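# Place the build plate from the box onto the printer bed

## Task

Pick up the build plate resting on the cardboard box and lay it on the 3-D printer's bed with its coated side facing up. Its two side edges and its back edge must line up with the matching edges of the bed. The printer must stay upright. The other objects next to and behind the printer must stay roughly where they started and keep the same side up. The plate must stay in place on its own, since a result that only the robot's grip holds does not count. At the end, open the grippers and move them away.

## Robot and tools

Robot: two arms, left_arm and right_arm, each with a two-finger gripper. The fingers point along the gripper's own +z axis and close along its y axis. The reported end_effector_position is the spot between the finger pads, about 1 cm short of the fingertips.

Frame: a single scene frame is used for everything. Its origin is on the table top midway between the arms. +x points out over the table, +z points up, and left_arm sits on the +y side. The arm names do not tell you which side of an image is which. Positions are in metres. Orientations are quaternions written w first (qw, qx, qy, qz). Printed hand positions can be somewhat off, more so at long reach, and arms often stop a centimetre or more short of a target, usually low.

Row format: every row has 16 plain numbers. The first 8 are left_arm: x, y, z, qw, qx, qy, qz, opening. The last 8 are the same fields for right_arm. You must send both halves even if only one arm moves. x, y, z and the quaternion are an absolute target pose for that gripper in the scene frame, not an offset. Opening runs from -1 (closed) to +1 (fully open, 0.094 m).

To hold an arm still, repeat its last reported position and quaternion, with the opening it should keep, in every row. To keep a gripper's orientation steady, keep sending the same quaternion, not the slightly drifted one in the latest result.

execute_actions(actions): takes a list of up to 15 actions. Each action is a list of up to 15 rows, and each row runs for one 1/30 s control step. A short action repeats its last row until 15 steps have passed. An action is rejected for both arms if any target lies more than 0.6 m from that gripper's current position along any of the gripper's own axes. A malformed call, or a first action that fails this check, moves nothing. On each step the command is clipped to within 70 mm and 16 degrees of the measured pose. Far targets can therefore need several actions, and the arm stops at the last clipped pose. Position wins over orientation when both cannot be met. An empty list just returns the current state and images.

move(target, speed, blocking): target is one 16-number row of absolute poses and openings. Each gripper follows a straight line toward its pose, turning the short way round, and both paths finish together. A path lasts 0.5 to 10 s and is cut off at 10 s. speed is the top path speed in m/s, from 0.002 to 0.5, default 0.25; the turn rate is limited to twice that in rad/s. Openings are applied at the start. The path does not avoid obstacles or the other arm. Grippers lag, can wander off the line and can overshoot the speed, especially with a nearly straight arm. Faster contact hits harder, and a target set deeper past contact presses harder. With blocking=false the call returns after 0.5 s while motion continues. Until a result shows the move has ended, other moves and action rows are refused, so call wait or stop first. The added "move:" line gives the ending: done, off_target, moving, held or fault. It also gives the limits that acted: paced means the sent pose was clipped, and held means a check blocked steps. It gives each gripper's remaining distance too. If only one arm is named, the other finished normally.

wait(seconds): from 0 to 10 s. Arms keep their last command, and a running move continues; the wait returns early if the move ends. stop(): brakes a running move, needing some room, while the fingers continue. zoom_image(camera, region): camera is cam_low, cam_left_wrist or cam_right_wrist. region is [x0, y0, x1, y1] in pixels of that camera's last image, at most 504 by 504, with the origin at the top-left. show_instructions(): shows the reference page (printer card page 5) and returns no camera images. finished_scene(scene): pass the current scene number to end it; this cannot be undone.

Results: the state line reads left_arm: … | right_arm: … with each gripper's position and quaternion. "Hand target" lines show the pose each controller is currently heading for. grip_measured is the finger opening on the command scale, and the last joint value gives it in metres. Readings can be off by about 1 mm. A "pose unreachable" line means a clearance check altered or blocked that arm's command. FAULT and OVER-TEMPERATURE FAULT lines report arm stops. MOTOR HOT warns at 75 °C. At 90 °C that arm halts for 10 s, and at 100 °C it drops whatever it holds. Images arrive in the order cam_low, cam_left_wrist, cam_right_wrist, each 504x504. Calibration data gives K, distortion and T_world_to_cam for each camera, and these can be slightly off.

Gripping: to hold something, command an opening below grip_measured. About 0.03 below gives a firm hold, and less below gives a lighter one. Pads press roughly 50–62 N, less on very thin parts such as a plate under 2 mm.

Avoid: knocking anything off the table, tipping the printer, or disturbing the nearby objects. Do not let the arms collide or press on each other. Avoid dropping the plate, slamming it down and shoving hard. Loads may be tugged or loose objects nudged now and then. Holding weight for long heats the motors. Finish with the plate resting on its own, the grippers open and the arms withdrawn.

Each tool is called as name(argument=value, ...) on one line, values as JSON.

Reference images:

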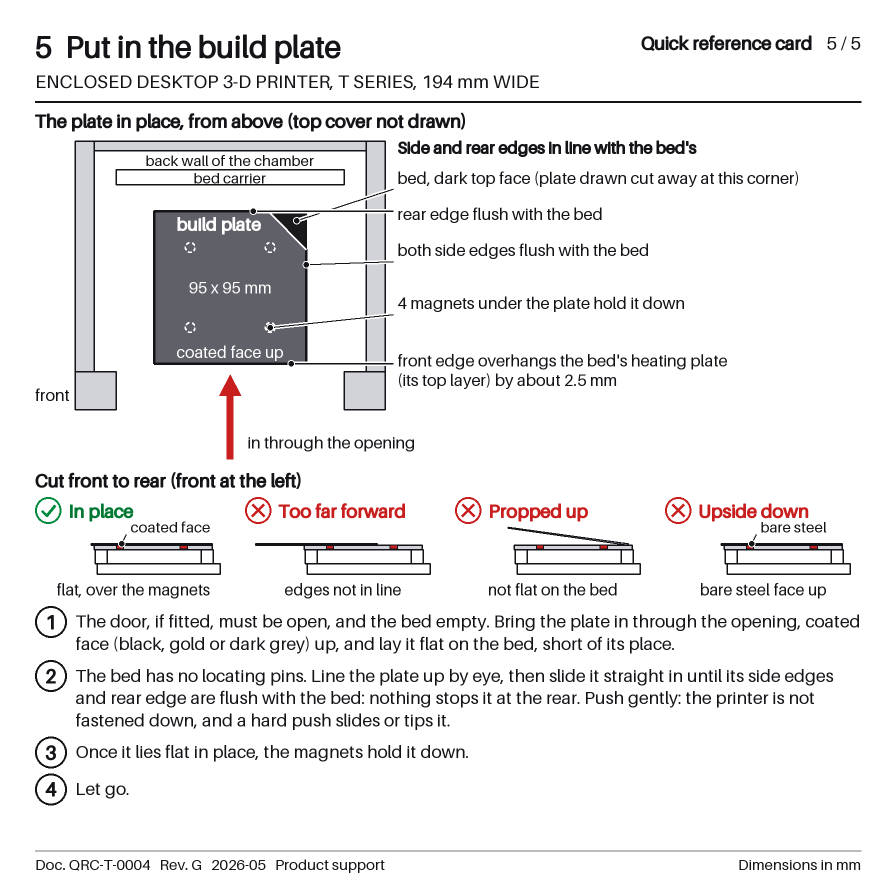

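## Session

execute_actions(actions=[])

Scene clock: 0.00 s.
left_arm: end_effector_position=(+0.4025, +0.3601, +0.3989) grip_measured=+1.000 end_effector_quat_wxyz=(+0.700, -0.008, +0.714, +0.011) | right_arm: end_effector_position=(+0.3842, -0.2903, +0.3956) grip_measured=+1.000 end_effector_quat_wxyz=(+0.696, -0.038, +0.716, +0.029)
Joint positions: left_arm=[ 0.011  1.062  1.039  0.005 -0.007  0.003  0.094] | right_arm=[ 0.003  1.06   1.035 -0.004 -0.01  -0.011  0.094]
Joint velocities: left_arm=[ 0.007  0.002  0.007  0.007  0.037 -0.037  0.   ] | right_arm=[-0.002  0.007 -0.007 -0.051  0.022 -0.051  0.   ]
Hand target (left_arm): +0.399, +0.360, +0.408; +0.709, -0.009, +0.705, +0.011
Hand target (right_arm): +0.382, -0.291, +0.399; +0.698, -0.037, +0.714, +0.030

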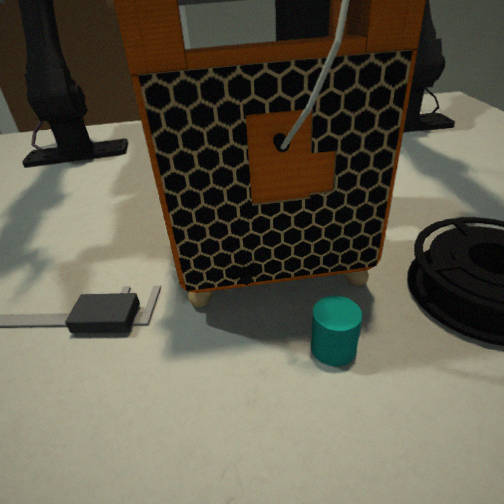

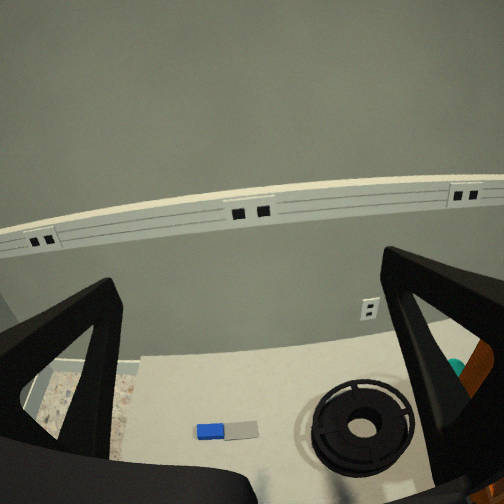

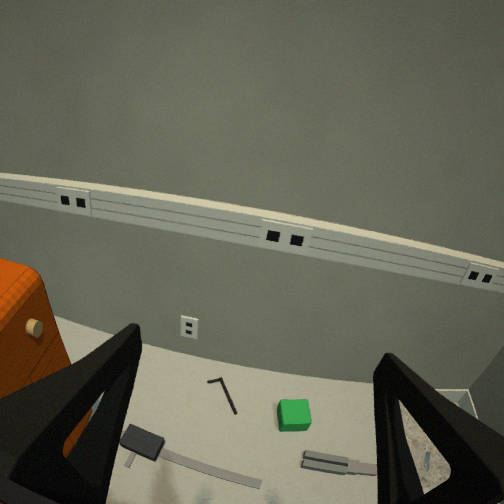

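move(target=[0.2,0.27,0.4,0.52,0.346,0.742,-0.243,1,0.2,-0.23,0.4,0.52,-0.346,0.742,0.243,1])

Scene clock: 20.97 s.
left_arm: end_effector_position=(+0.2045, +0.2714, +0.3960) grip_measured=+1.000 end_effector_quat_wxyz=(+0.529, +0.325, +0.750, -0.227) | right_arm: end_effector_position=(+0.1997, -0.2335, +0.4010) grip_measured=+1.000 end_effector_quat_wxyz=(+0.526, -0.340, +0.740, +0.244)
Joint positions: left_arm=[ 0.515  0.964  1.516 -1.549  1.158  0.96   0.094] | right_arm=[-0.47   0.965  1.496 -1.369 -1.116 -0.78   0.094]
Joint velocities: left_arm=[-0.012 -0.002 -0.022 -0.022 -0.051  0.022  0.   ] | right_arm=[-0.027 -0.012 -0.002  0.037 -0.007  0.037  0.   ]
Hand target (left_arm): +0.202, +0.269, +0.404; +0.535, +0.331, +0.744, -0.227
Hand target (right_arm): +0.199, -0.233, +0.407; +0.529, -0.340, +0.736, +0.249
Off the commanded pose (left_arm): 0.006 m, 3 deg.
Off the commanded pose (right_arm): 0.004 m, 1 deg.
joint sent to its limit (left arm) — the command would take joint 4 (wrist pitch) past its lower limit, so that joint was sent only as far as its limit.
move: off_target (left_arm)
camera_calibration (this result's frames):
cam_left_wrist: T_world_to_cam=[[-0.777099, -0.621176, -0.101281, 0.364612], [-0.454345, 0.66503, -0.59271, 0.1619], [0.435533, -0.414578, -0.799022, 0.441148], [0, 0, 0, 1]] pos_world=[0.164764, 0.30171, 0.485375]
cam_right_wrist: T_world_to_cam=[[0.812641, -0.568731, 0.127123, -0.3454], [-0.372176, -0.674344, -0.637766, 0.216172], [0.448442, 0.470963, -0.759667, 0.42656], [0, 0, 0, 1]] pos_world=[0.169853, -0.251559, 0.505819]

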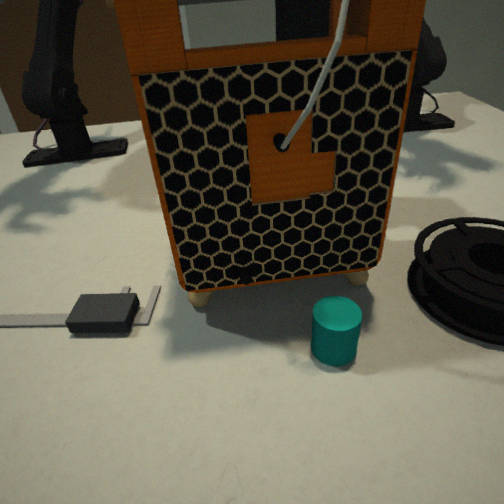

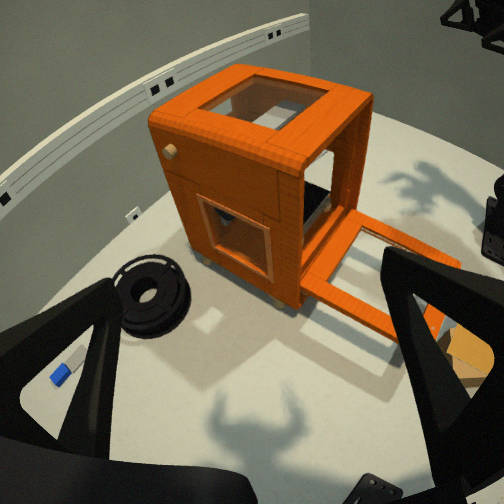

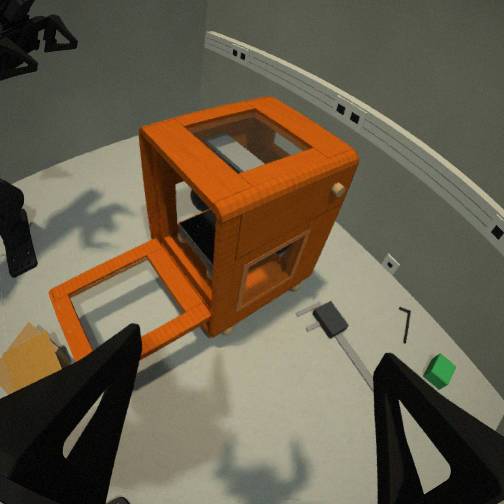

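move(target=[0.25,0.25,0.42,0.61,0.2,0.75,-0.16,1,0.08,-0.08,0.33,0.262,-0.604,0.72,0.22,1])

Scene clock: 33.43 s.
left_arm: end_effector_position=(+0.2547, +0.2465, +0.4168) grip_measured=+1.000 end_effector_quat_wxyz=(+0.602, +0.206, +0.756, -0.155) | right_arm: end_effector_position=(+0.0771, -0.0775, +0.3177) grip_measured=+1.000 end_effector_quat_wxyz=(+0.246, -0.612, +0.723, +0.204)
Joint positions: left_arm=[-0.22   0.785  1.277 -0.731  0.299  0.085  0.094] | right_arm=[ 1.093  1.154  1.58  -1.358 -0.134 -0.187  0.094]
Joint velocities: left_arm=[-0.007  0.007 -0.007 -0.007 -0.095  0.007  0.   ] | right_arm=[-0.027 -0.002 -0.012  0.037 -0.051  0.066  0.   ]
Hand target (left_arm): +0.252, +0.247, +0.418; +0.609, +0.202, +0.751, -0.155
Hand target (right_arm): +0.075, -0.078, +0.326; +0.252, -0.611, +0.722, +0.207
Off the commanded pose (left_arm): 0.007 m, 1 deg.
Off the commanded pose (right_arm): 0.013 m, 3 deg.
move: off_target (right_arm)
camera_calibration (this result's frames):
cam_left_wrist: T_world_to_cam=[[-0.553304, -0.82436, -0.119524, 0.390912], [-0.560471, 0.474589, -0.678702, 0.32344], [0.61622, -0.308539, -0.724622, 0.322414], [0, 0, 0, 1]] pos_world=[0.198895, 0.268228, 0.499871]
cam_right_wrist: T_world_to_cam=[[0.998016, -0.0140417, 0.061382, -0.0968636], [-0.00711876, -0.99373, -0.111581, 0.00250142], [0.0625639, 0.110923, -0.991858, 0.420365], [0, 0, 0, 1]] pos_world=[0.0703896, -0.0455024, 0.423167]

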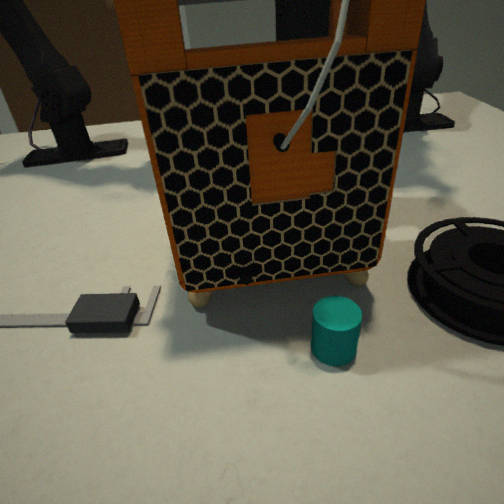

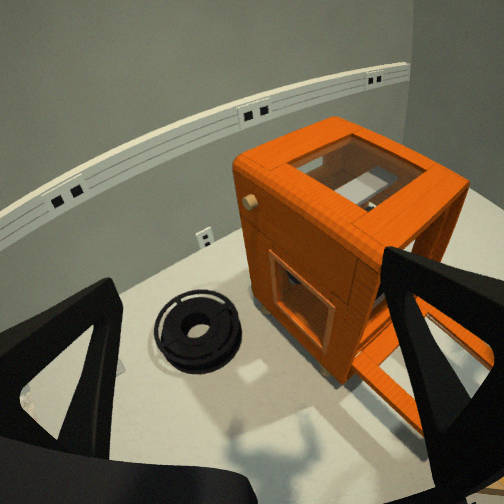

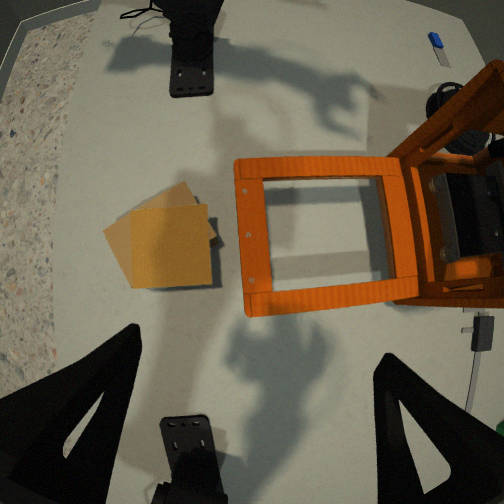

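zoom_image(camera="cam_right_wrist", region=[80,150,280,330])

zoom_image(camera="cam_right_wrist", region=[370,130,504,320])

Region (80, 150, 280, 330) of cam_right_wrist's 504x504 image, scaled by 2.520, with more detail than that image has; it fills the top 454 rows of this view, and the rest is white.

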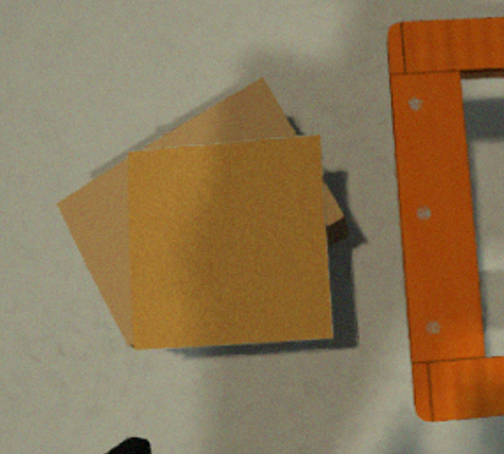

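Region (370, 130, 504, 320) of cam_right_wrist's 504x504 image, scaled by 2.653, with more detail than that image has; it fills the left 355 columns of this view, and the rest is white.

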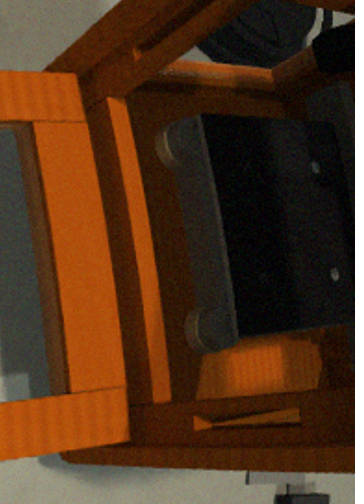

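move(target=[0.25,0.25,0.42,0.61,0.2,0.75,-0.16,1,0.012,-0.085,0.10,0.4617,-0.887,-0.026,0.013,-0.4])

Scene clock: 109.87 s.
left_arm: end_effector_position=(+0.2554, +0.2489, +0.4171) grip_measured=+1.000 end_effector_quat_wxyz=(+0.603, +0.202, +0.756, -0.156) | right_arm: end_effector_position=(+0.0127, -0.0875, +0.1011) grip_measured=-0.399 end_effector_quat_wxyz=(-0.457, +0.889, +0.024, -0.005)
Joint positions: left_arm=[-0.197  0.785  1.277 -0.731  0.318  0.084  0.094] | right_arm=[ 1.288  0.483  0.263 -0.414 -0.194 -1.728  0.028]
Joint velocities: left_arm=[-0.007 -0.002 -0.002 -0.037 -0.081  0.007  0.   ] | right_arm=[-0.017  0.002  0.007 -0.037  0.022 -0.022  0.   ]
Hand target (left_arm): +0.250, +0.250, +0.420; +0.610, +0.200, +0.750, -0.160
Hand target (right_arm): +0.011, -0.089, +0.099; -0.461, +0.887, +0.028, -0.009
Off the commanded pose (left_arm): 0.006 m, 1 deg.
Off the commanded pose (right_arm): 0.003 m, 1 deg.
move: done
camera_calibration (this result's frames):
cam_left_wrist: T_world_to_cam=[[-0.549631, -0.827513, -0.114578, 0.391132], [-0.563341, 0.468408, -0.680618, 0.32599], [0.61689, -0.309542, -0.723623, 0.322608], [0, 0, 0, 1]] pos_world=[0.199608, 0.270831, 0.500137]
cam_right_wrist: T_world_to_cam=[[-0.193667, 0.604383, 0.772796, -0.0221128], [0.856783, -0.279541, 0.433336, -0.035629], [0.47793, 0.746041, -0.463687, 0.20754], [0, 0, 0, 1]] pos_world=[-0.0729459, -0.151429, 0.128762]

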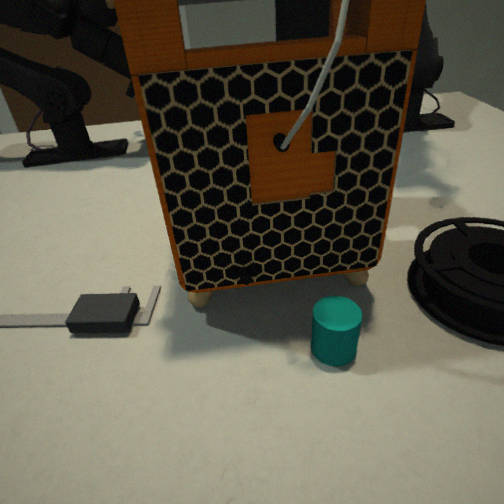

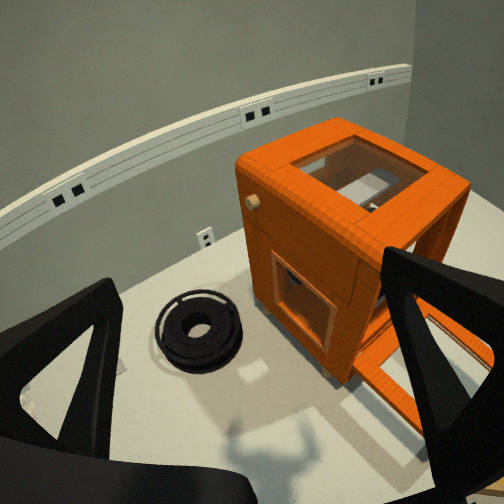

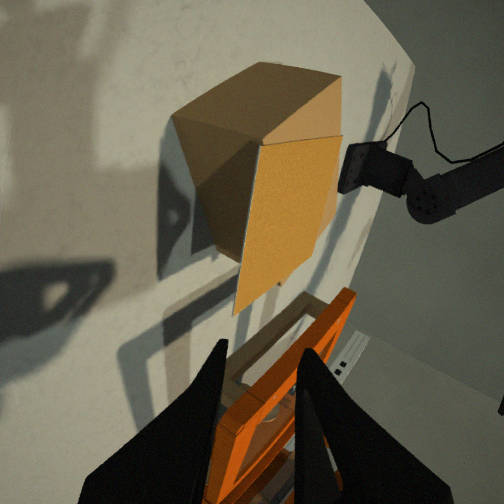

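move(target=[0.25,0.25,0.42,0.61,0.2,0.75,-0.16,1,0.012,-0.065,0.062,0.537,-0.843,-0.037,0.023,-0.4], speed=0.1)

Scene clock: 125.27 s.
left_arm: end_effector_position=(+0.2554, +0.2489, +0.4171) grip_measured=+1.000 end_effector_quat_wxyz=(+0.603, +0.202, +0.756, -0.156) | right_arm: end_effector_position=(+0.0122, -0.0626, +0.0715) grip_measured=-0.399 end_effector_quat_wxyz=(-0.537, +0.843, +0.040, -0.017)
Joint positions: left_arm=[-0.197  0.785  1.277 -0.731  0.318  0.084  0.094] | right_arm=[ 1.24   0.661  0.002  0.2   -0.297 -1.73   0.028]
Joint velocities: left_arm=[-0.012  0.027  0.007 -0.022 -0.051 -0.007  0.   ] | right_arm=[-0.012 -0.007  0.007 -0.066 -0.022 -0.022 -0.001]
Hand target (left_arm): +0.250, +0.250, +0.420; +0.610, +0.200, +0.750, -0.160
Hand target (right_arm): +0.011, -0.066, +0.062; -0.527, +0.849, +0.038, -0.024
Off the commanded pose (left_arm): 0.006 m, 1 deg.
Off the commanded pose (right_arm): 0.010 m, 1 deg.
joint sent to its limit (right arm) — the command would take joint 3 (elbow) past its lower limit, so that joint was sent only as far as its limit.
move: done
camera_calibration (this result's frames):
cam_left_wrist: T_world_to_cam=[[-0.549631, -0.827513, -0.114578, 0.391132], [-0.563341, 0.468408, -0.680618, 0.32599], [0.61689, -0.309542, -0.723623, 0.322608], [0, 0, 0, 1]] pos_world=[0.199608, 0.270831, 0.500137]
cam_right_wrist: T_world_to_cam=[[-0.206188, 0.445129, 0.871405, -0.0313212], [0.87393, -0.31681, 0.368617, -0.013342], [0.440152, 0.837551, -0.323689, 0.171715], [0, 0, 0, 1]] pos_world=[-0.0703785, -0.134105, 0.0877937]

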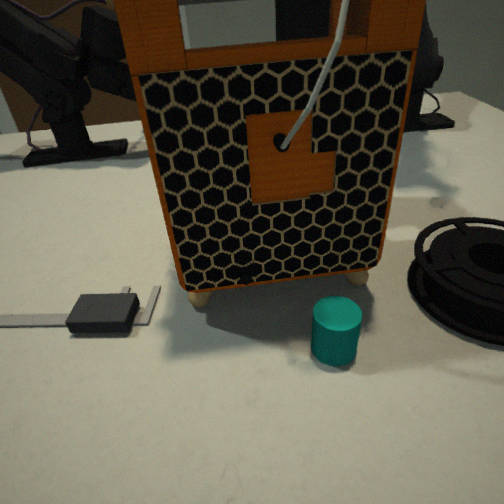

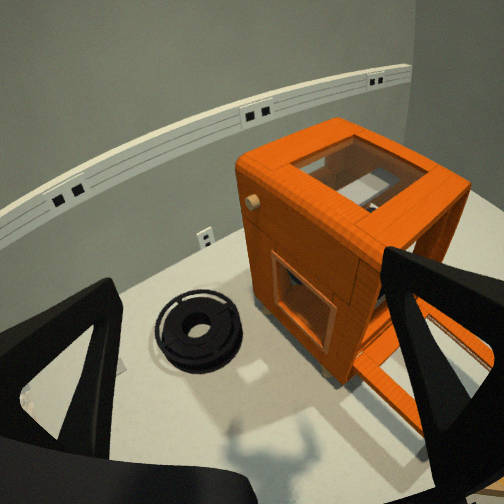

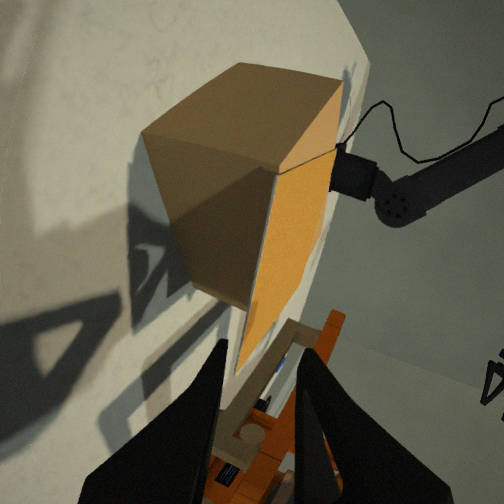

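move(target=[0.25,0.25,0.42,0.61,0.2,0.75,-0.16,1,0.011,-0.045,0.056,0.515,-0.856,-0.037,0.022,-0.4], speed=0.05)

Scene clock: 136.03 s.
left_arm: end_effector_position=(+0.2554, +0.2489, +0.4171) grip_measured=+1.000 end_effector_quat_wxyz=(+0.603, +0.202, +0.756, -0.156) | right_arm: end_effector_position=(+0.0112, -0.0538, +0.0488) grip_measured=-0.399 end_effector_quat_wxyz=(-0.509, +0.860, +0.039, -0.021)
Joint positions: left_arm=[-0.197  0.785  1.277 -0.731  0.318  0.084  0.094] | right_arm=[ 1.273  0.944  0.002  0.42  -0.265 -1.726  0.028]
Joint velocities: left_arm=[-0.002 -0.007 -0.007  0.022  0.022 -0.022  0.   ] | right_arm=[-0.012  0.012 -0.022  0.066  0.066 -0.037 -0.001]
Hand target (left_arm): +0.250, +0.250, +0.420; +0.610, +0.200, +0.750, -0.160
Hand target (right_arm): +0.011, -0.047, +0.057; -0.515, +0.856, +0.037, -0.022
Off the commanded pose (left_arm): 0.006 m, 1 deg.
Off the commanded pose (right_arm): 0.011 m, 1 deg.
move: off_target (right_arm)
camera_calibration (this result's frames):
cam_left_wrist: T_world_to_cam=[[-0.549581, -0.827597, -0.11421, 0.390987], [-0.563506, 0.468139, -0.680666, 0.326119], [0.616784, -0.309723, -0.723636, 0.322686], [0, 0, 0, 1]] pos_world=[0.199621, 0.270853, 0.50014]
cam_right_wrist: T_world_to_cam=[[-0.204086, 0.500693, 0.841223, -0.0111562], [0.876003, -0.290185, 0.385241, -0.000655359], [0.436997, 0.815536, -0.379386, 0.158984], [0, 0, 0, 1]] pos_world=[-0.0711781, -0.124261, 0.0699534]

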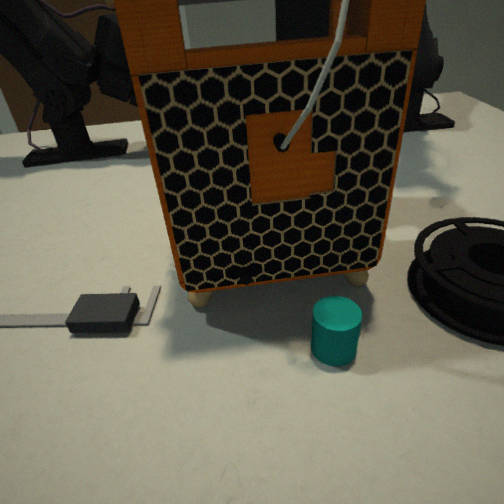

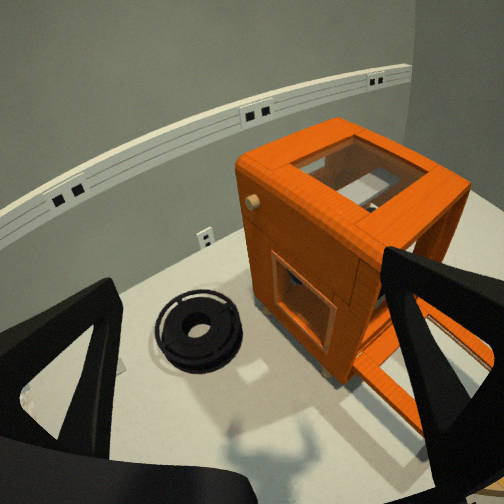

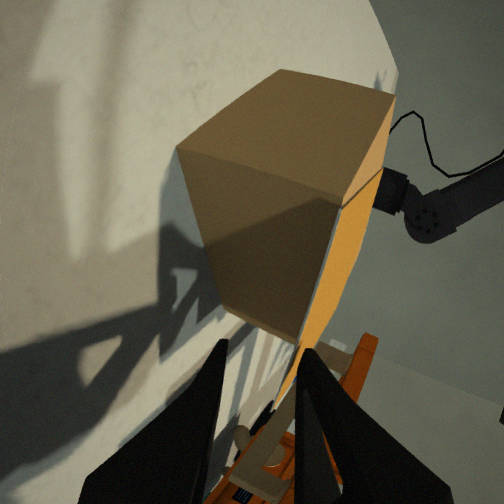

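move(target=[0.25,0.25,0.42,0.61,0.2,0.75,-0.16,1,0.010,-0.030,0.066,0.537,-0.843,-0.037,0.023,-0.4], speed=0.04)

Scene clock: 143.87 s.
left_arm: end_effector_position=(+0.2554, +0.2489, +0.4171) grip_measured=+1.000 end_effector_quat_wxyz=(+0.603, +0.202, +0.756, -0.156) | right_arm: end_effector_position=(+0.0106, -0.0380, +0.0583) grip_measured=-0.399 end_effector_quat_wxyz=(-0.530, +0.847, +0.040, -0.020)
Joint positions: left_arm=[-0.197  0.785  1.277 -0.731  0.318  0.084  0.094] | right_arm=[ 1.294  1.068  0.022  0.577 -0.252 -1.705  0.028]
Joint velocities: left_arm=[ 0.002 -0.007 -0.017  0.007  0.007 -0.066  0.   ] | right_arm=[-0.007  0.017  0.022  0.051 -0.007  0.007 -0.   ]
Hand target (left_arm): +0.250, +0.250, +0.420; +0.610, +0.200, +0.750, -0.160
Hand target (right_arm): +0.010, -0.030, +0.066; -0.537, +0.843, +0.037, -0.022
Off the commanded pose (left_arm): 0.006 m, 1 deg.
Off the commanded pose (right_arm): 0.011 m, 1 deg.
move: off_target (right_arm)
camera_calibration (this result's frames):
cam_left_wrist: T_world_to_cam=[[-0.549581, -0.827597, -0.11421, 0.390987], [-0.563506, 0.468139, -0.680666, 0.326119], [0.616784, -0.309723, -0.723636, 0.322686], [0, 0, 0, 1]] pos_world=[0.199621, 0.270853, 0.50014]
cam_right_wrist: T_world_to_cam=[[-0.202754, 0.45812, 0.865457, -0.0302771], [0.876853, -0.308499, 0.368725, 0.000976816], [0.435913, 0.833639, -0.339154, 0.148306], [0, 0, 0, 1]] pos_world=[-0.071644, -0.109462, 0.0761421]

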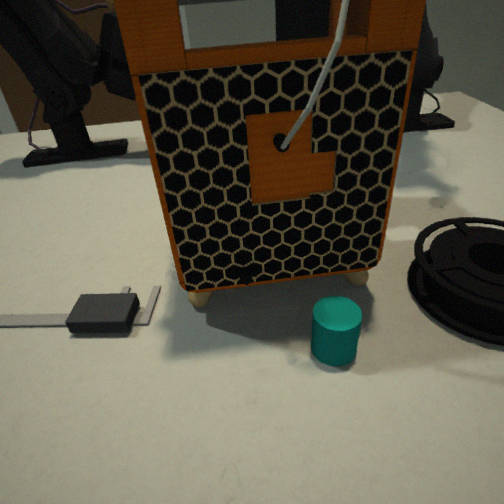

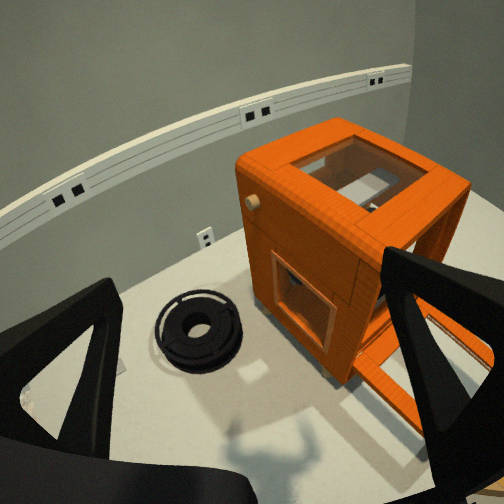

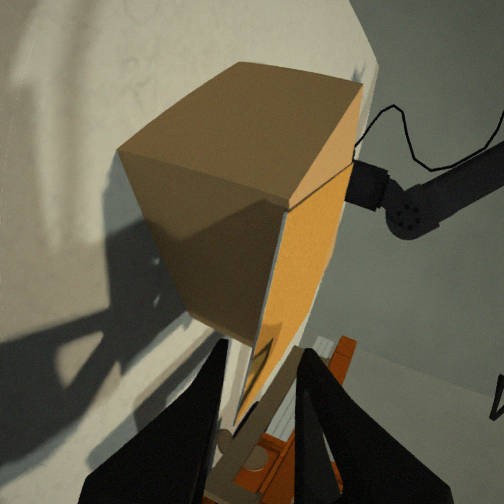

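move(target=[0.25,0.25,0.42,0.61,0.2,0.75,-0.16,1,0.009,-0.012,0.063,0.588,-0.808,-0.035,0.026,-0.4], speed=0.04)

Scene clock: 152.93 s.
left_arm: end_effector_position=(+0.2554, +0.2489, +0.4171) grip_measured=+1.000 end_effector_quat_wxyz=(+0.603, +0.202, +0.756, -0.156) | right_arm: end_effector_position=(+0.0123, -0.0068, +0.0713) grip_measured=-0.399 end_effector_quat_wxyz=(-0.596, +0.801, +0.041, -0.018)
Joint positions: left_arm=[-0.197  0.785  1.277 -0.731  0.318  0.084  0.094] | right_arm=[ 1.309  1.5    0.022  1.176 -0.251 -1.668  0.028]
Joint velocities: left_arm=[-0.017  0.007  0.002  0.007  0.007 -0.007  0.   ] | right_arm=[ 0.012 -0.002  0.007  0.007 -0.037 -0.007 -0.   ]
Hand target (left_arm): +0.250, +0.250, +0.420; +0.610, +0.200, +0.750, -0.160
Hand target (right_arm): +0.009, -0.012, +0.064; -0.587, +0.808, +0.036, -0.025
Off the commanded pose (left_arm): 0.006 m, 1 deg.
Off the commanded pose (right_arm): 0.010 m, 2 deg.
move: done
camera_calibration (this result's frames):
cam_left_wrist: T_world_to_cam=[[-0.549581, -0.827597, -0.11421, 0.390987], [-0.563506, 0.468139, -0.680666, 0.326119], [0.616784, -0.309723, -0.723636, 0.322686], [0, 0, 0, 1]] pos_world=[0.199621, 0.270853, 0.50014]
cam_right_wrist: T_world_to_cam=[[-0.201102, 0.313496, 0.928051, -0.0609596], [0.877592, -0.363241, 0.31287, 0.00794534], [0.435189, 0.877369, -0.202073, 0.116527], [0, 0, 0, 1]] pos_world=[-0.069943, -0.0802403, 0.0776347]

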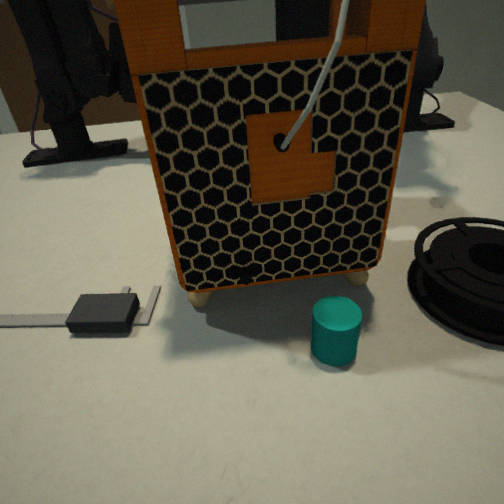

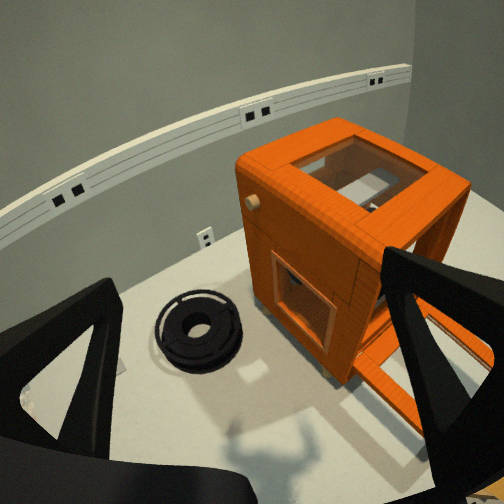

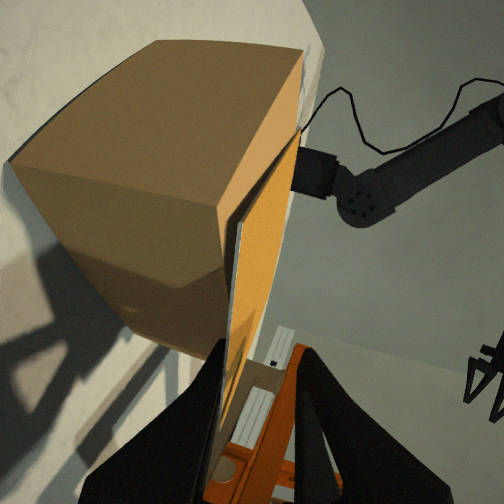

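execute_actions(actions=[[[0.25,0.25,0.42,0.61,0.2,0.75,-0.16,1,0.011,-0.008,0.071,0.596,-0.802,-0.035,0.026,-0.6]],[[0.25,0.25,0.42,0.61,0.2,0.75,-0.16,1,0.011,-0.008,0.073,0.596,-0.802,-0.035,0.026,-0.8]],[[0.25,0.25,0.42,0.61,0.2,0.75,-0.16,1,0.011,-0.008,0.075,0.596,-0.802,-0.035,0.026,-1]],[[0.25,0.25,0.42,0.61,0.2,0.75,-0.16,1,0.011,-0.008,0.075,0.596,-0.802,-0.035,0.026,-1]]])

Scene clock: 162.47 s.
left_arm: end_effector_position=(+0.2554, +0.2489, +0.4171) grip_measured=+1.000 end_effector_quat_wxyz=(+0.603, +0.202, +0.756, -0.156) | right_arm: end_effector_position=(+0.0122, -0.0069, +0.0757) grip_measured=-0.982 end_effector_quat_wxyz=(-0.600, +0.799, +0.039, -0.019)
Joint positions: left_arm=[-0.197  0.785  1.277 -0.731  0.318  0.084  0.094] | right_arm=[ 1.309  1.469  0.022  1.155 -0.251 -1.662  0.001]
Joint velocities: left_arm=[ 0.007  0.002  0.007  0.007 -0.081 -0.007  0.   ] | right_arm=[ 0.007  0.007  0.002 -0.051  0.022 -0.051  0.   ]
Hand target (left_arm): +0.250, +0.250, +0.420; +0.610, +0.200, +0.750, -0.160
Hand target (right_arm): +0.011, -0.008, +0.075; -0.597, +0.801, +0.035, -0.026
Off the commanded pose (left_arm): 0.006 m, 1 deg.
Off the commanded pose (right_arm): 0.002 m, 1 deg.
camera_calibration (this result's frames):
cam_left_wrist: T_world_to_cam=[[-0.549581, -0.827597, -0.11421, 0.390987], [-0.563506, 0.468139, -0.680666, 0.326119], [0.616784, -0.309723, -0.723636, 0.322686], [0, 0, 0, 1]] pos_world=[0.199621, 0.270853, 0.50014]
cam_right_wrist: T_world_to_cam=[[-0.196874, 0.304766, 0.931857, -0.0654183], [0.878361, -0.367431, 0.30574, 0.007118], [0.435573, 0.878699, -0.195357, 0.117015], [0, 0, 0, 1]] pos_world=[-0.0700999, -0.0802683, 0.081644]

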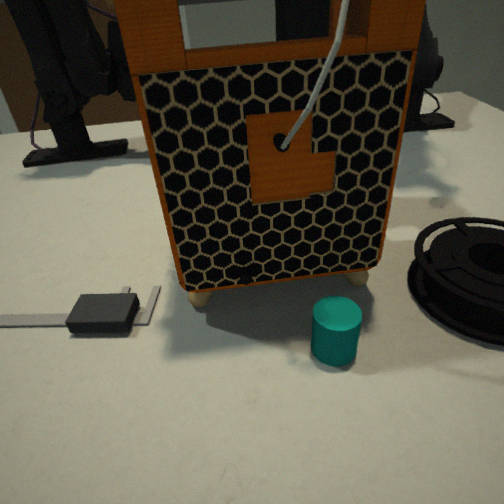

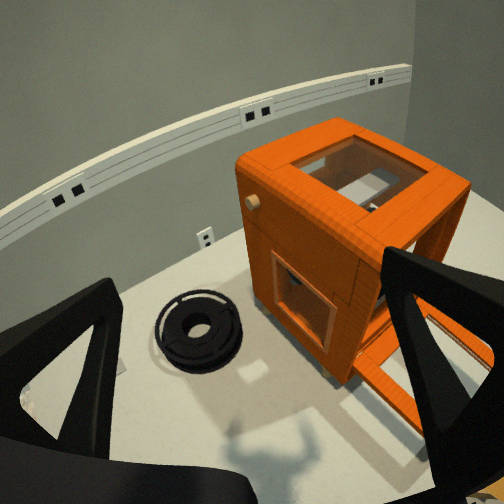

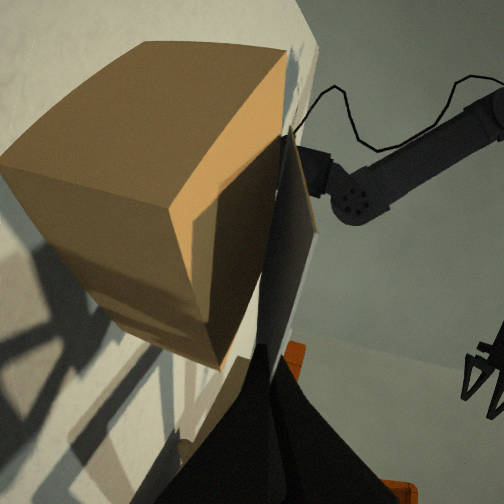

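move(target=[0.17,0.10,0.32,0.519,0.218,0.814,-0.139,1,0.011,-0.008,0.16,0.66,-0.75,-0.033,0.029,-1], speed=0.12)

Scene clock: 174.03 s.
left_arm: end_effector_position=(+0.1662, +0.0942, +0.3171) grip_measured=+1.000 end_effector_quat_wxyz=(+0.522, +0.230, +0.811, -0.135) | right_arm: end_effector_position=(+0.0098, -0.0107, +0.1381) grip_measured=-0.982 end_effector_quat_wxyz=(-0.641, +0.766, +0.035, -0.025)
Joint positions: left_arm=[-1.527  1.037  1.167 -0.83  -0.861 -0.544  0.094] | right_arm=[ 1.309  0.995  0.08   0.732 -0.261 -1.625  0.001]
Joint velocities: left_arm=[-0.007  0.012 -0.002 -0.081 -0.022 -0.095  0.   ] | right_arm=[-0.002 -0.017  0.002  0.037 -0.051 -0.022  0.001]
Hand target (left_arm): +0.166, +0.096, +0.320; +0.526, +0.224, +0.809, -0.132
Hand target (right_arm): +0.011, -0.006, +0.158; -0.660, +0.750, +0.033, -0.028
Off the commanded pose (left_arm): 0.008 m, 2 deg.
Off the commanded pose (right_arm): 0.022 m, 3 deg.
move: off_target (right_arm)
camera_calibration (this result's frames):
cam_left_wrist: T_world_to_cam=[[-0.585093, -0.803266, -0.111493, 0.205274], [-0.656394, 0.549813, -0.516578, 0.235851], [0.47625, -0.229063, -0.84895, 0.3129], [0, 0, 0, 1]] pos_world=[0.125897, 0.10689, 0.410359]
cam_right_wrist: T_world_to_cam=[[-0.178973, 0.206344, 0.961972, -0.128254], [0.884123, -0.395214, 0.249263, -0.00376528], [0.431619, 0.895114, -0.111701, 0.122255], [0, 0, 0, 1]] pos_world=[-0.0723926, -0.0844559, 0.137971]

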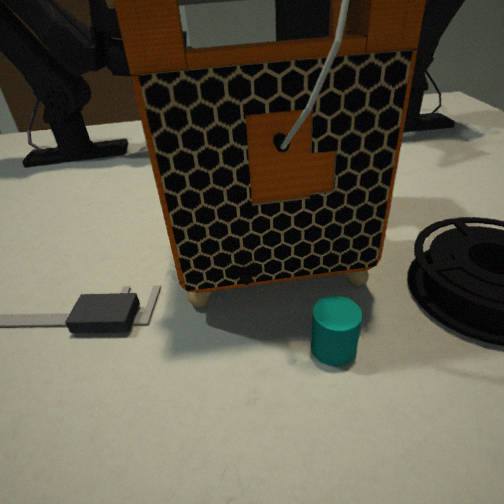

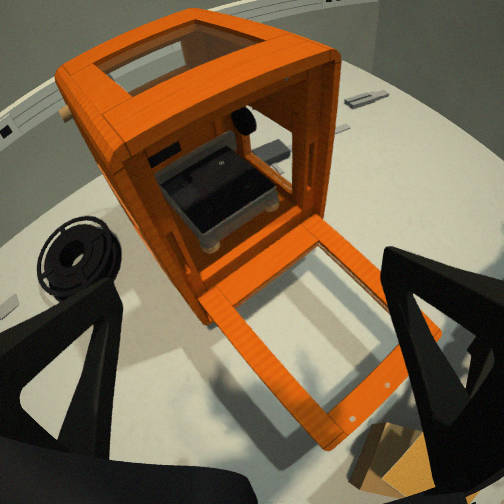

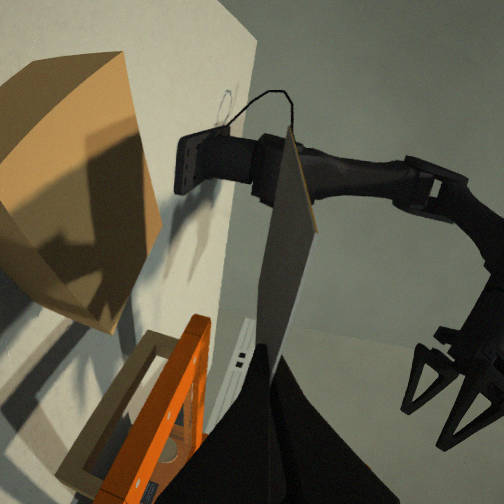

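zoom_image(camera="cam_left_wrist", region=[130,100,330,300])

Region (130, 100, 330, 300) of cam_left_wrist's 504x504 image, scaled by 2.520, with more detail than that image has.

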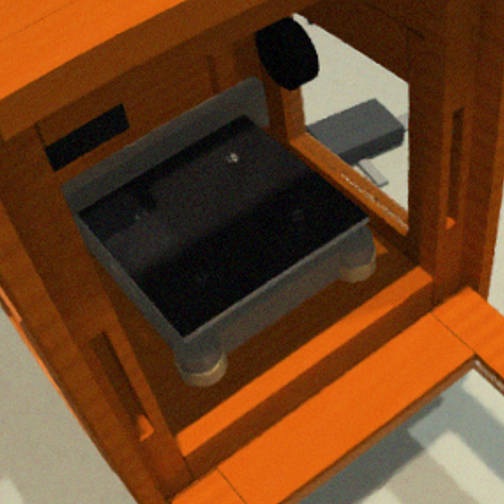

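move(target=[0.17,0.10,0.32,0.519,0.218,0.814,-0.139,1,0.20,0.008,0.185,0.4819,-0.5259,0.5168,-0.4735,-1], speed=0.2)

Scene clock: 203.27 s.
left_arm: end_effector_position=(+0.1683, +0.0951, +0.3159) grip_measured=+1.000 end_effector_quat_wxyz=(+0.518, +0.227, +0.813, -0.135) | right_arm: end_effector_position=(+0.1977, +0.0118, +0.1794) grip_measured=-0.982 end_effector_quat_wxyz=(-0.481, +0.547, -0.500, +0.470)
Joint positions: left_arm=[-1.513  1.037  1.167 -0.831 -0.848 -0.547  0.094] | right_arm=[ 1.424  1.732  0.91   0.149  1.415 -0.937  0.001]
Joint velocities: left_arm=[-0.007  0.007  0.002 -0.051 -0.037 -0.022  0.   ] | right_arm=[ 0.012 -0.007  0.095 -0.33   0.022  0.198  0.   ]
Hand target (left_arm): +0.170, +0.100, +0.320; +0.519, +0.218, +0.815, -0.139
Hand target (right_arm): +0.202, +0.011, +0.186; -0.481, +0.530, -0.511, +0.475
Off the commanded pose (left_arm): 0.007 m, 1 deg.
Off the commanded pose (right_arm): 0.007 m, 3 deg.
move: off_target (right_arm)
camera_calibration (this result's frames):
cam_left_wrist: T_world_to_cam=[[-0.581634, -0.806643, -0.105023, 0.204791], [-0.664116, 0.545437, -0.511321, 0.236206], [0.469737, -0.227655, -0.852948, 0.313265], [0, 0, 0, 1]] pos_world=[0.128829, 0.107674, 0.409484]
cam_right_wrist: T_world_to_cam=[[0.131753, 0.195596, 0.971794, -0.202012], [-0.43604, -0.868968, 0.234017, 0.0979924], [0.89023, -0.454574, -0.0292013, -0.0638939], [0, 0, 0, 1]] pos_world=[0.126225, 0.0956204, 0.171516]

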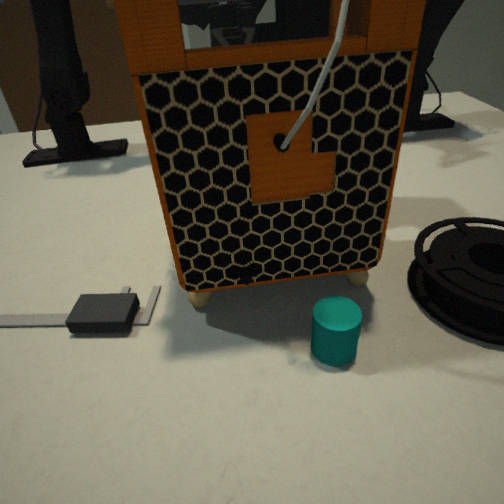

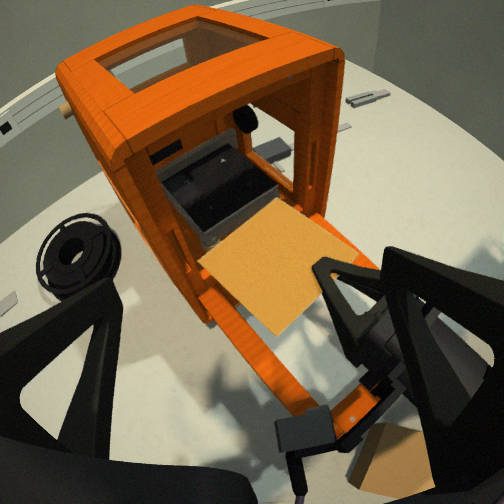

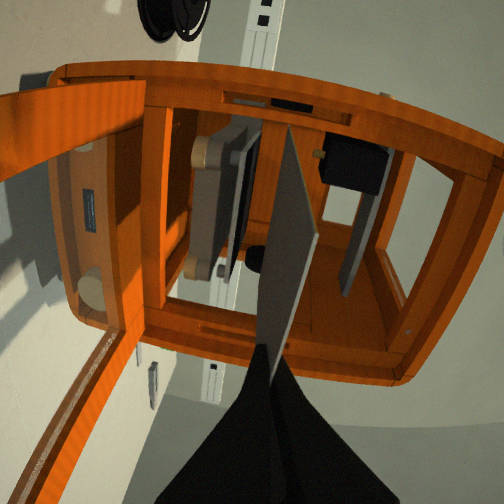

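move(target=[0.175,0.03,0.325,0.535,0.073,0.84,-0.047,1,0.26,-0.006,0.172,0.4651,-0.5076,0.5348,-0.4901,-1], speed=0.08)

Scene clock: 227.10 s.
left_arm: end_effector_position=(+0.1757, +0.0301, +0.3137) grip_measured=+1.000 end_effector_quat_wxyz=(+0.525, +0.082, +0.846, -0.043) | right_arm: end_effector_position=(+0.2573, -0.0010, +0.1791) grip_measured=-0.982 end_effector_quat_wxyz=(+0.471, -0.506, +0.537, -0.483)
Joint positions: left_arm=[-1.576  1.598  1.666 -1.287 -1.077 -1.162  0.094] | right_arm=[ 1.251  1.786  0.899  0.456  1.355 -1.132  0.001]
Joint velocities: left_arm=[-0.007 -0.017  0.017 -0.095  0.007 -0.022  0.   ] | right_arm=[-0.012 -0.012 -0.002  0.037  0.022 -0.066  0.001]
Hand target (left_arm): +0.175, +0.030, +0.325; +0.536, +0.075, +0.839, -0.049
Hand target (right_arm): +0.260, -0.006, +0.172; +0.464, -0.509, +0.536, -0.488
Off the commanded pose (left_arm): 0.011 m, 2 deg.
Off the commanded pose (right_arm): 0.009 m, 1 deg.
move: off_target (left_arm)
camera_calibration (this result's frames):
cam_left_wrist: T_world_to_cam=[[-0.272929, -0.95676, -0.100601, 0.105284], [-0.821006, 0.28615, -0.494032, 0.305375], [0.501457, -0.0522416, -0.863604, 0.285655], [0, 0, 0, 1]] pos_world=[0.136206, 0.0282718, 0.40815]
cam_right_wrist: T_world_to_cam=[[0.14182, 0.132491, 0.980986, -0.211401], [-0.52554, -0.829728, 0.188039, 0.144221], [0.838865, -0.542215, -0.0480427, -0.106247], [0, 0, 0, 1]] pos_world=[0.194902, 0.0900641, 0.175158]

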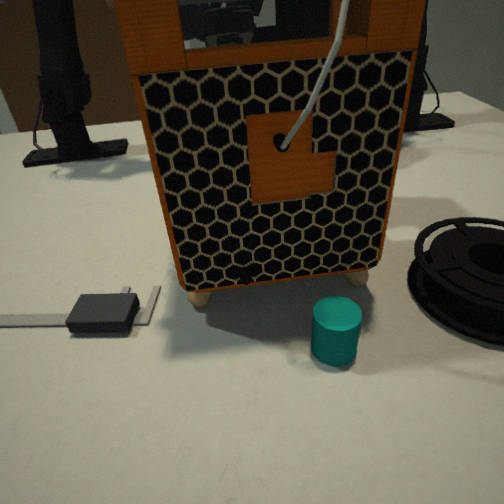

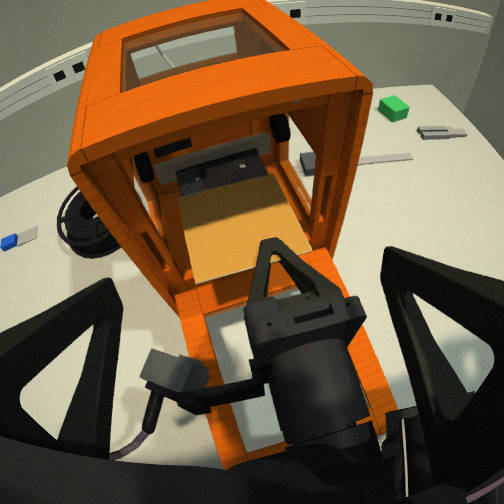

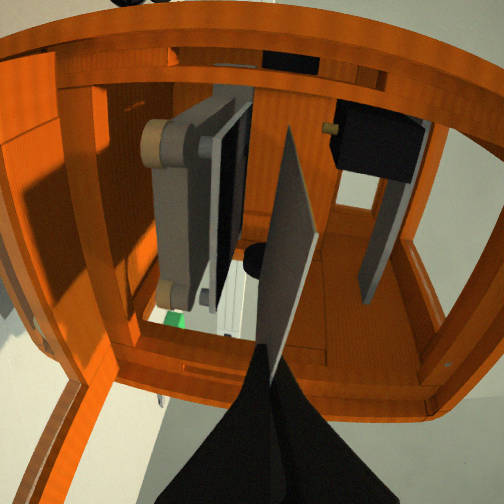

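move(target=[0.175,0.03,0.325,0.535,0.073,0.84,-0.047,1,0.298,-0.004,0.158,0.4651,-0.5076,0.5348,-0.4901,-1], speed=0.05)

zoom_image(camera="cam_left_wrist", region=[150,120,330,300])

Scene clock: 241.03 s.
left_arm: end_effector_position=(+0.1756, +0.0322, +0.3127) grip_measured=+1.000 end_effector_quat_wxyz=(+0.524, +0.080, +0.847, -0.041) | right_arm: end_effector_position=(+0.2955, -0.0005, +0.1631) grip_measured=-0.982 end_effector_quat_wxyz=(+0.468, -0.506, +0.536, -0.487)
Joint positions: left_arm=[-1.576  1.598  1.666 -1.303 -1.076 -1.176  0.094] | right_arm=[ 1.147  1.883  0.899  0.69   1.264 -1.282  0.001]
Joint velocities: left_arm=[ 0.007  0.002 -0.007  0.022 -0.037  0.066  0.   ] | right_arm=[-0.002 -0.012  0.007 -0.022 -0.037 -0.007  0.   ]
Hand target (left_arm): +0.175, +0.030, +0.325; +0.535, +0.073, +0.840, -0.048
Hand target (right_arm): +0.298, -0.004, +0.158; +0.465, -0.508, +0.536, -0.489
Off the commanded pose (left_arm): 0.012 m, 2 deg.
Off the commanded pose (right_arm): 0.007 m, 1 deg.
move: off_target (left_arm)
camera_calibration (this result's frames):
cam_left_wrist: T_world_to_cam=[[-0.267762, -0.957992, -0.102733, 0.10703], [-0.824257, 0.282976, -0.490434, 0.303741], [0.498903, -0.046641, -0.865402, 0.28582], [0, 0, 0, 1]] pos_world=[0.136423, 0.0299135, 0.40731]
cam_right_wrist: T_world_to_cam=[[0.140936, 0.140039, 0.980064, -0.200838], [-0.53031, -0.825267, 0.194181, 0.168179], [0.836007, -0.547105, -0.0420459, -0.138964], [0, 0, 0, 1]] pos_world=[0.233667, 0.09089, 0.158334]

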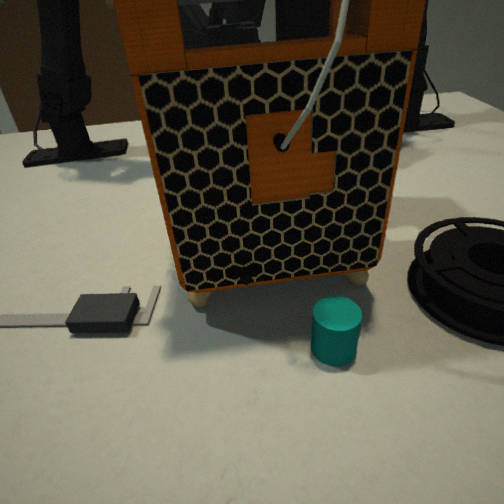

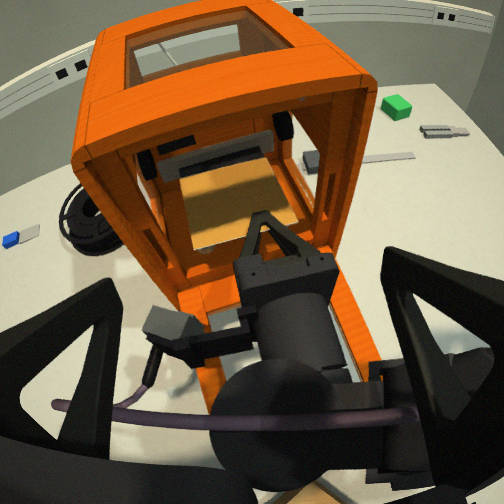

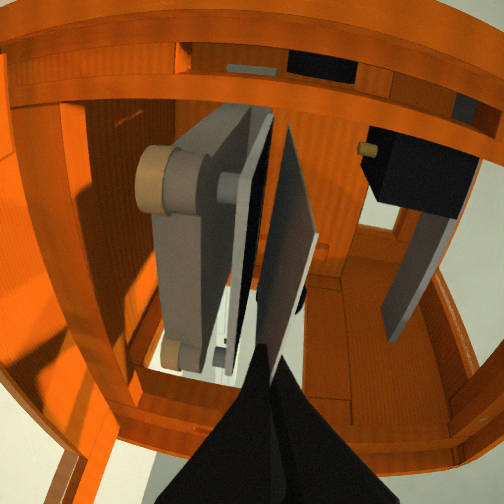

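Region (150, 120, 330, 300) of cam_left_wrist's 504x504 image, scaled by 2.800, with more detail than that image has.

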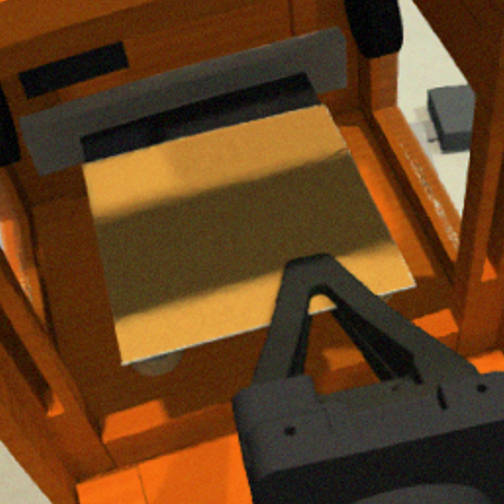

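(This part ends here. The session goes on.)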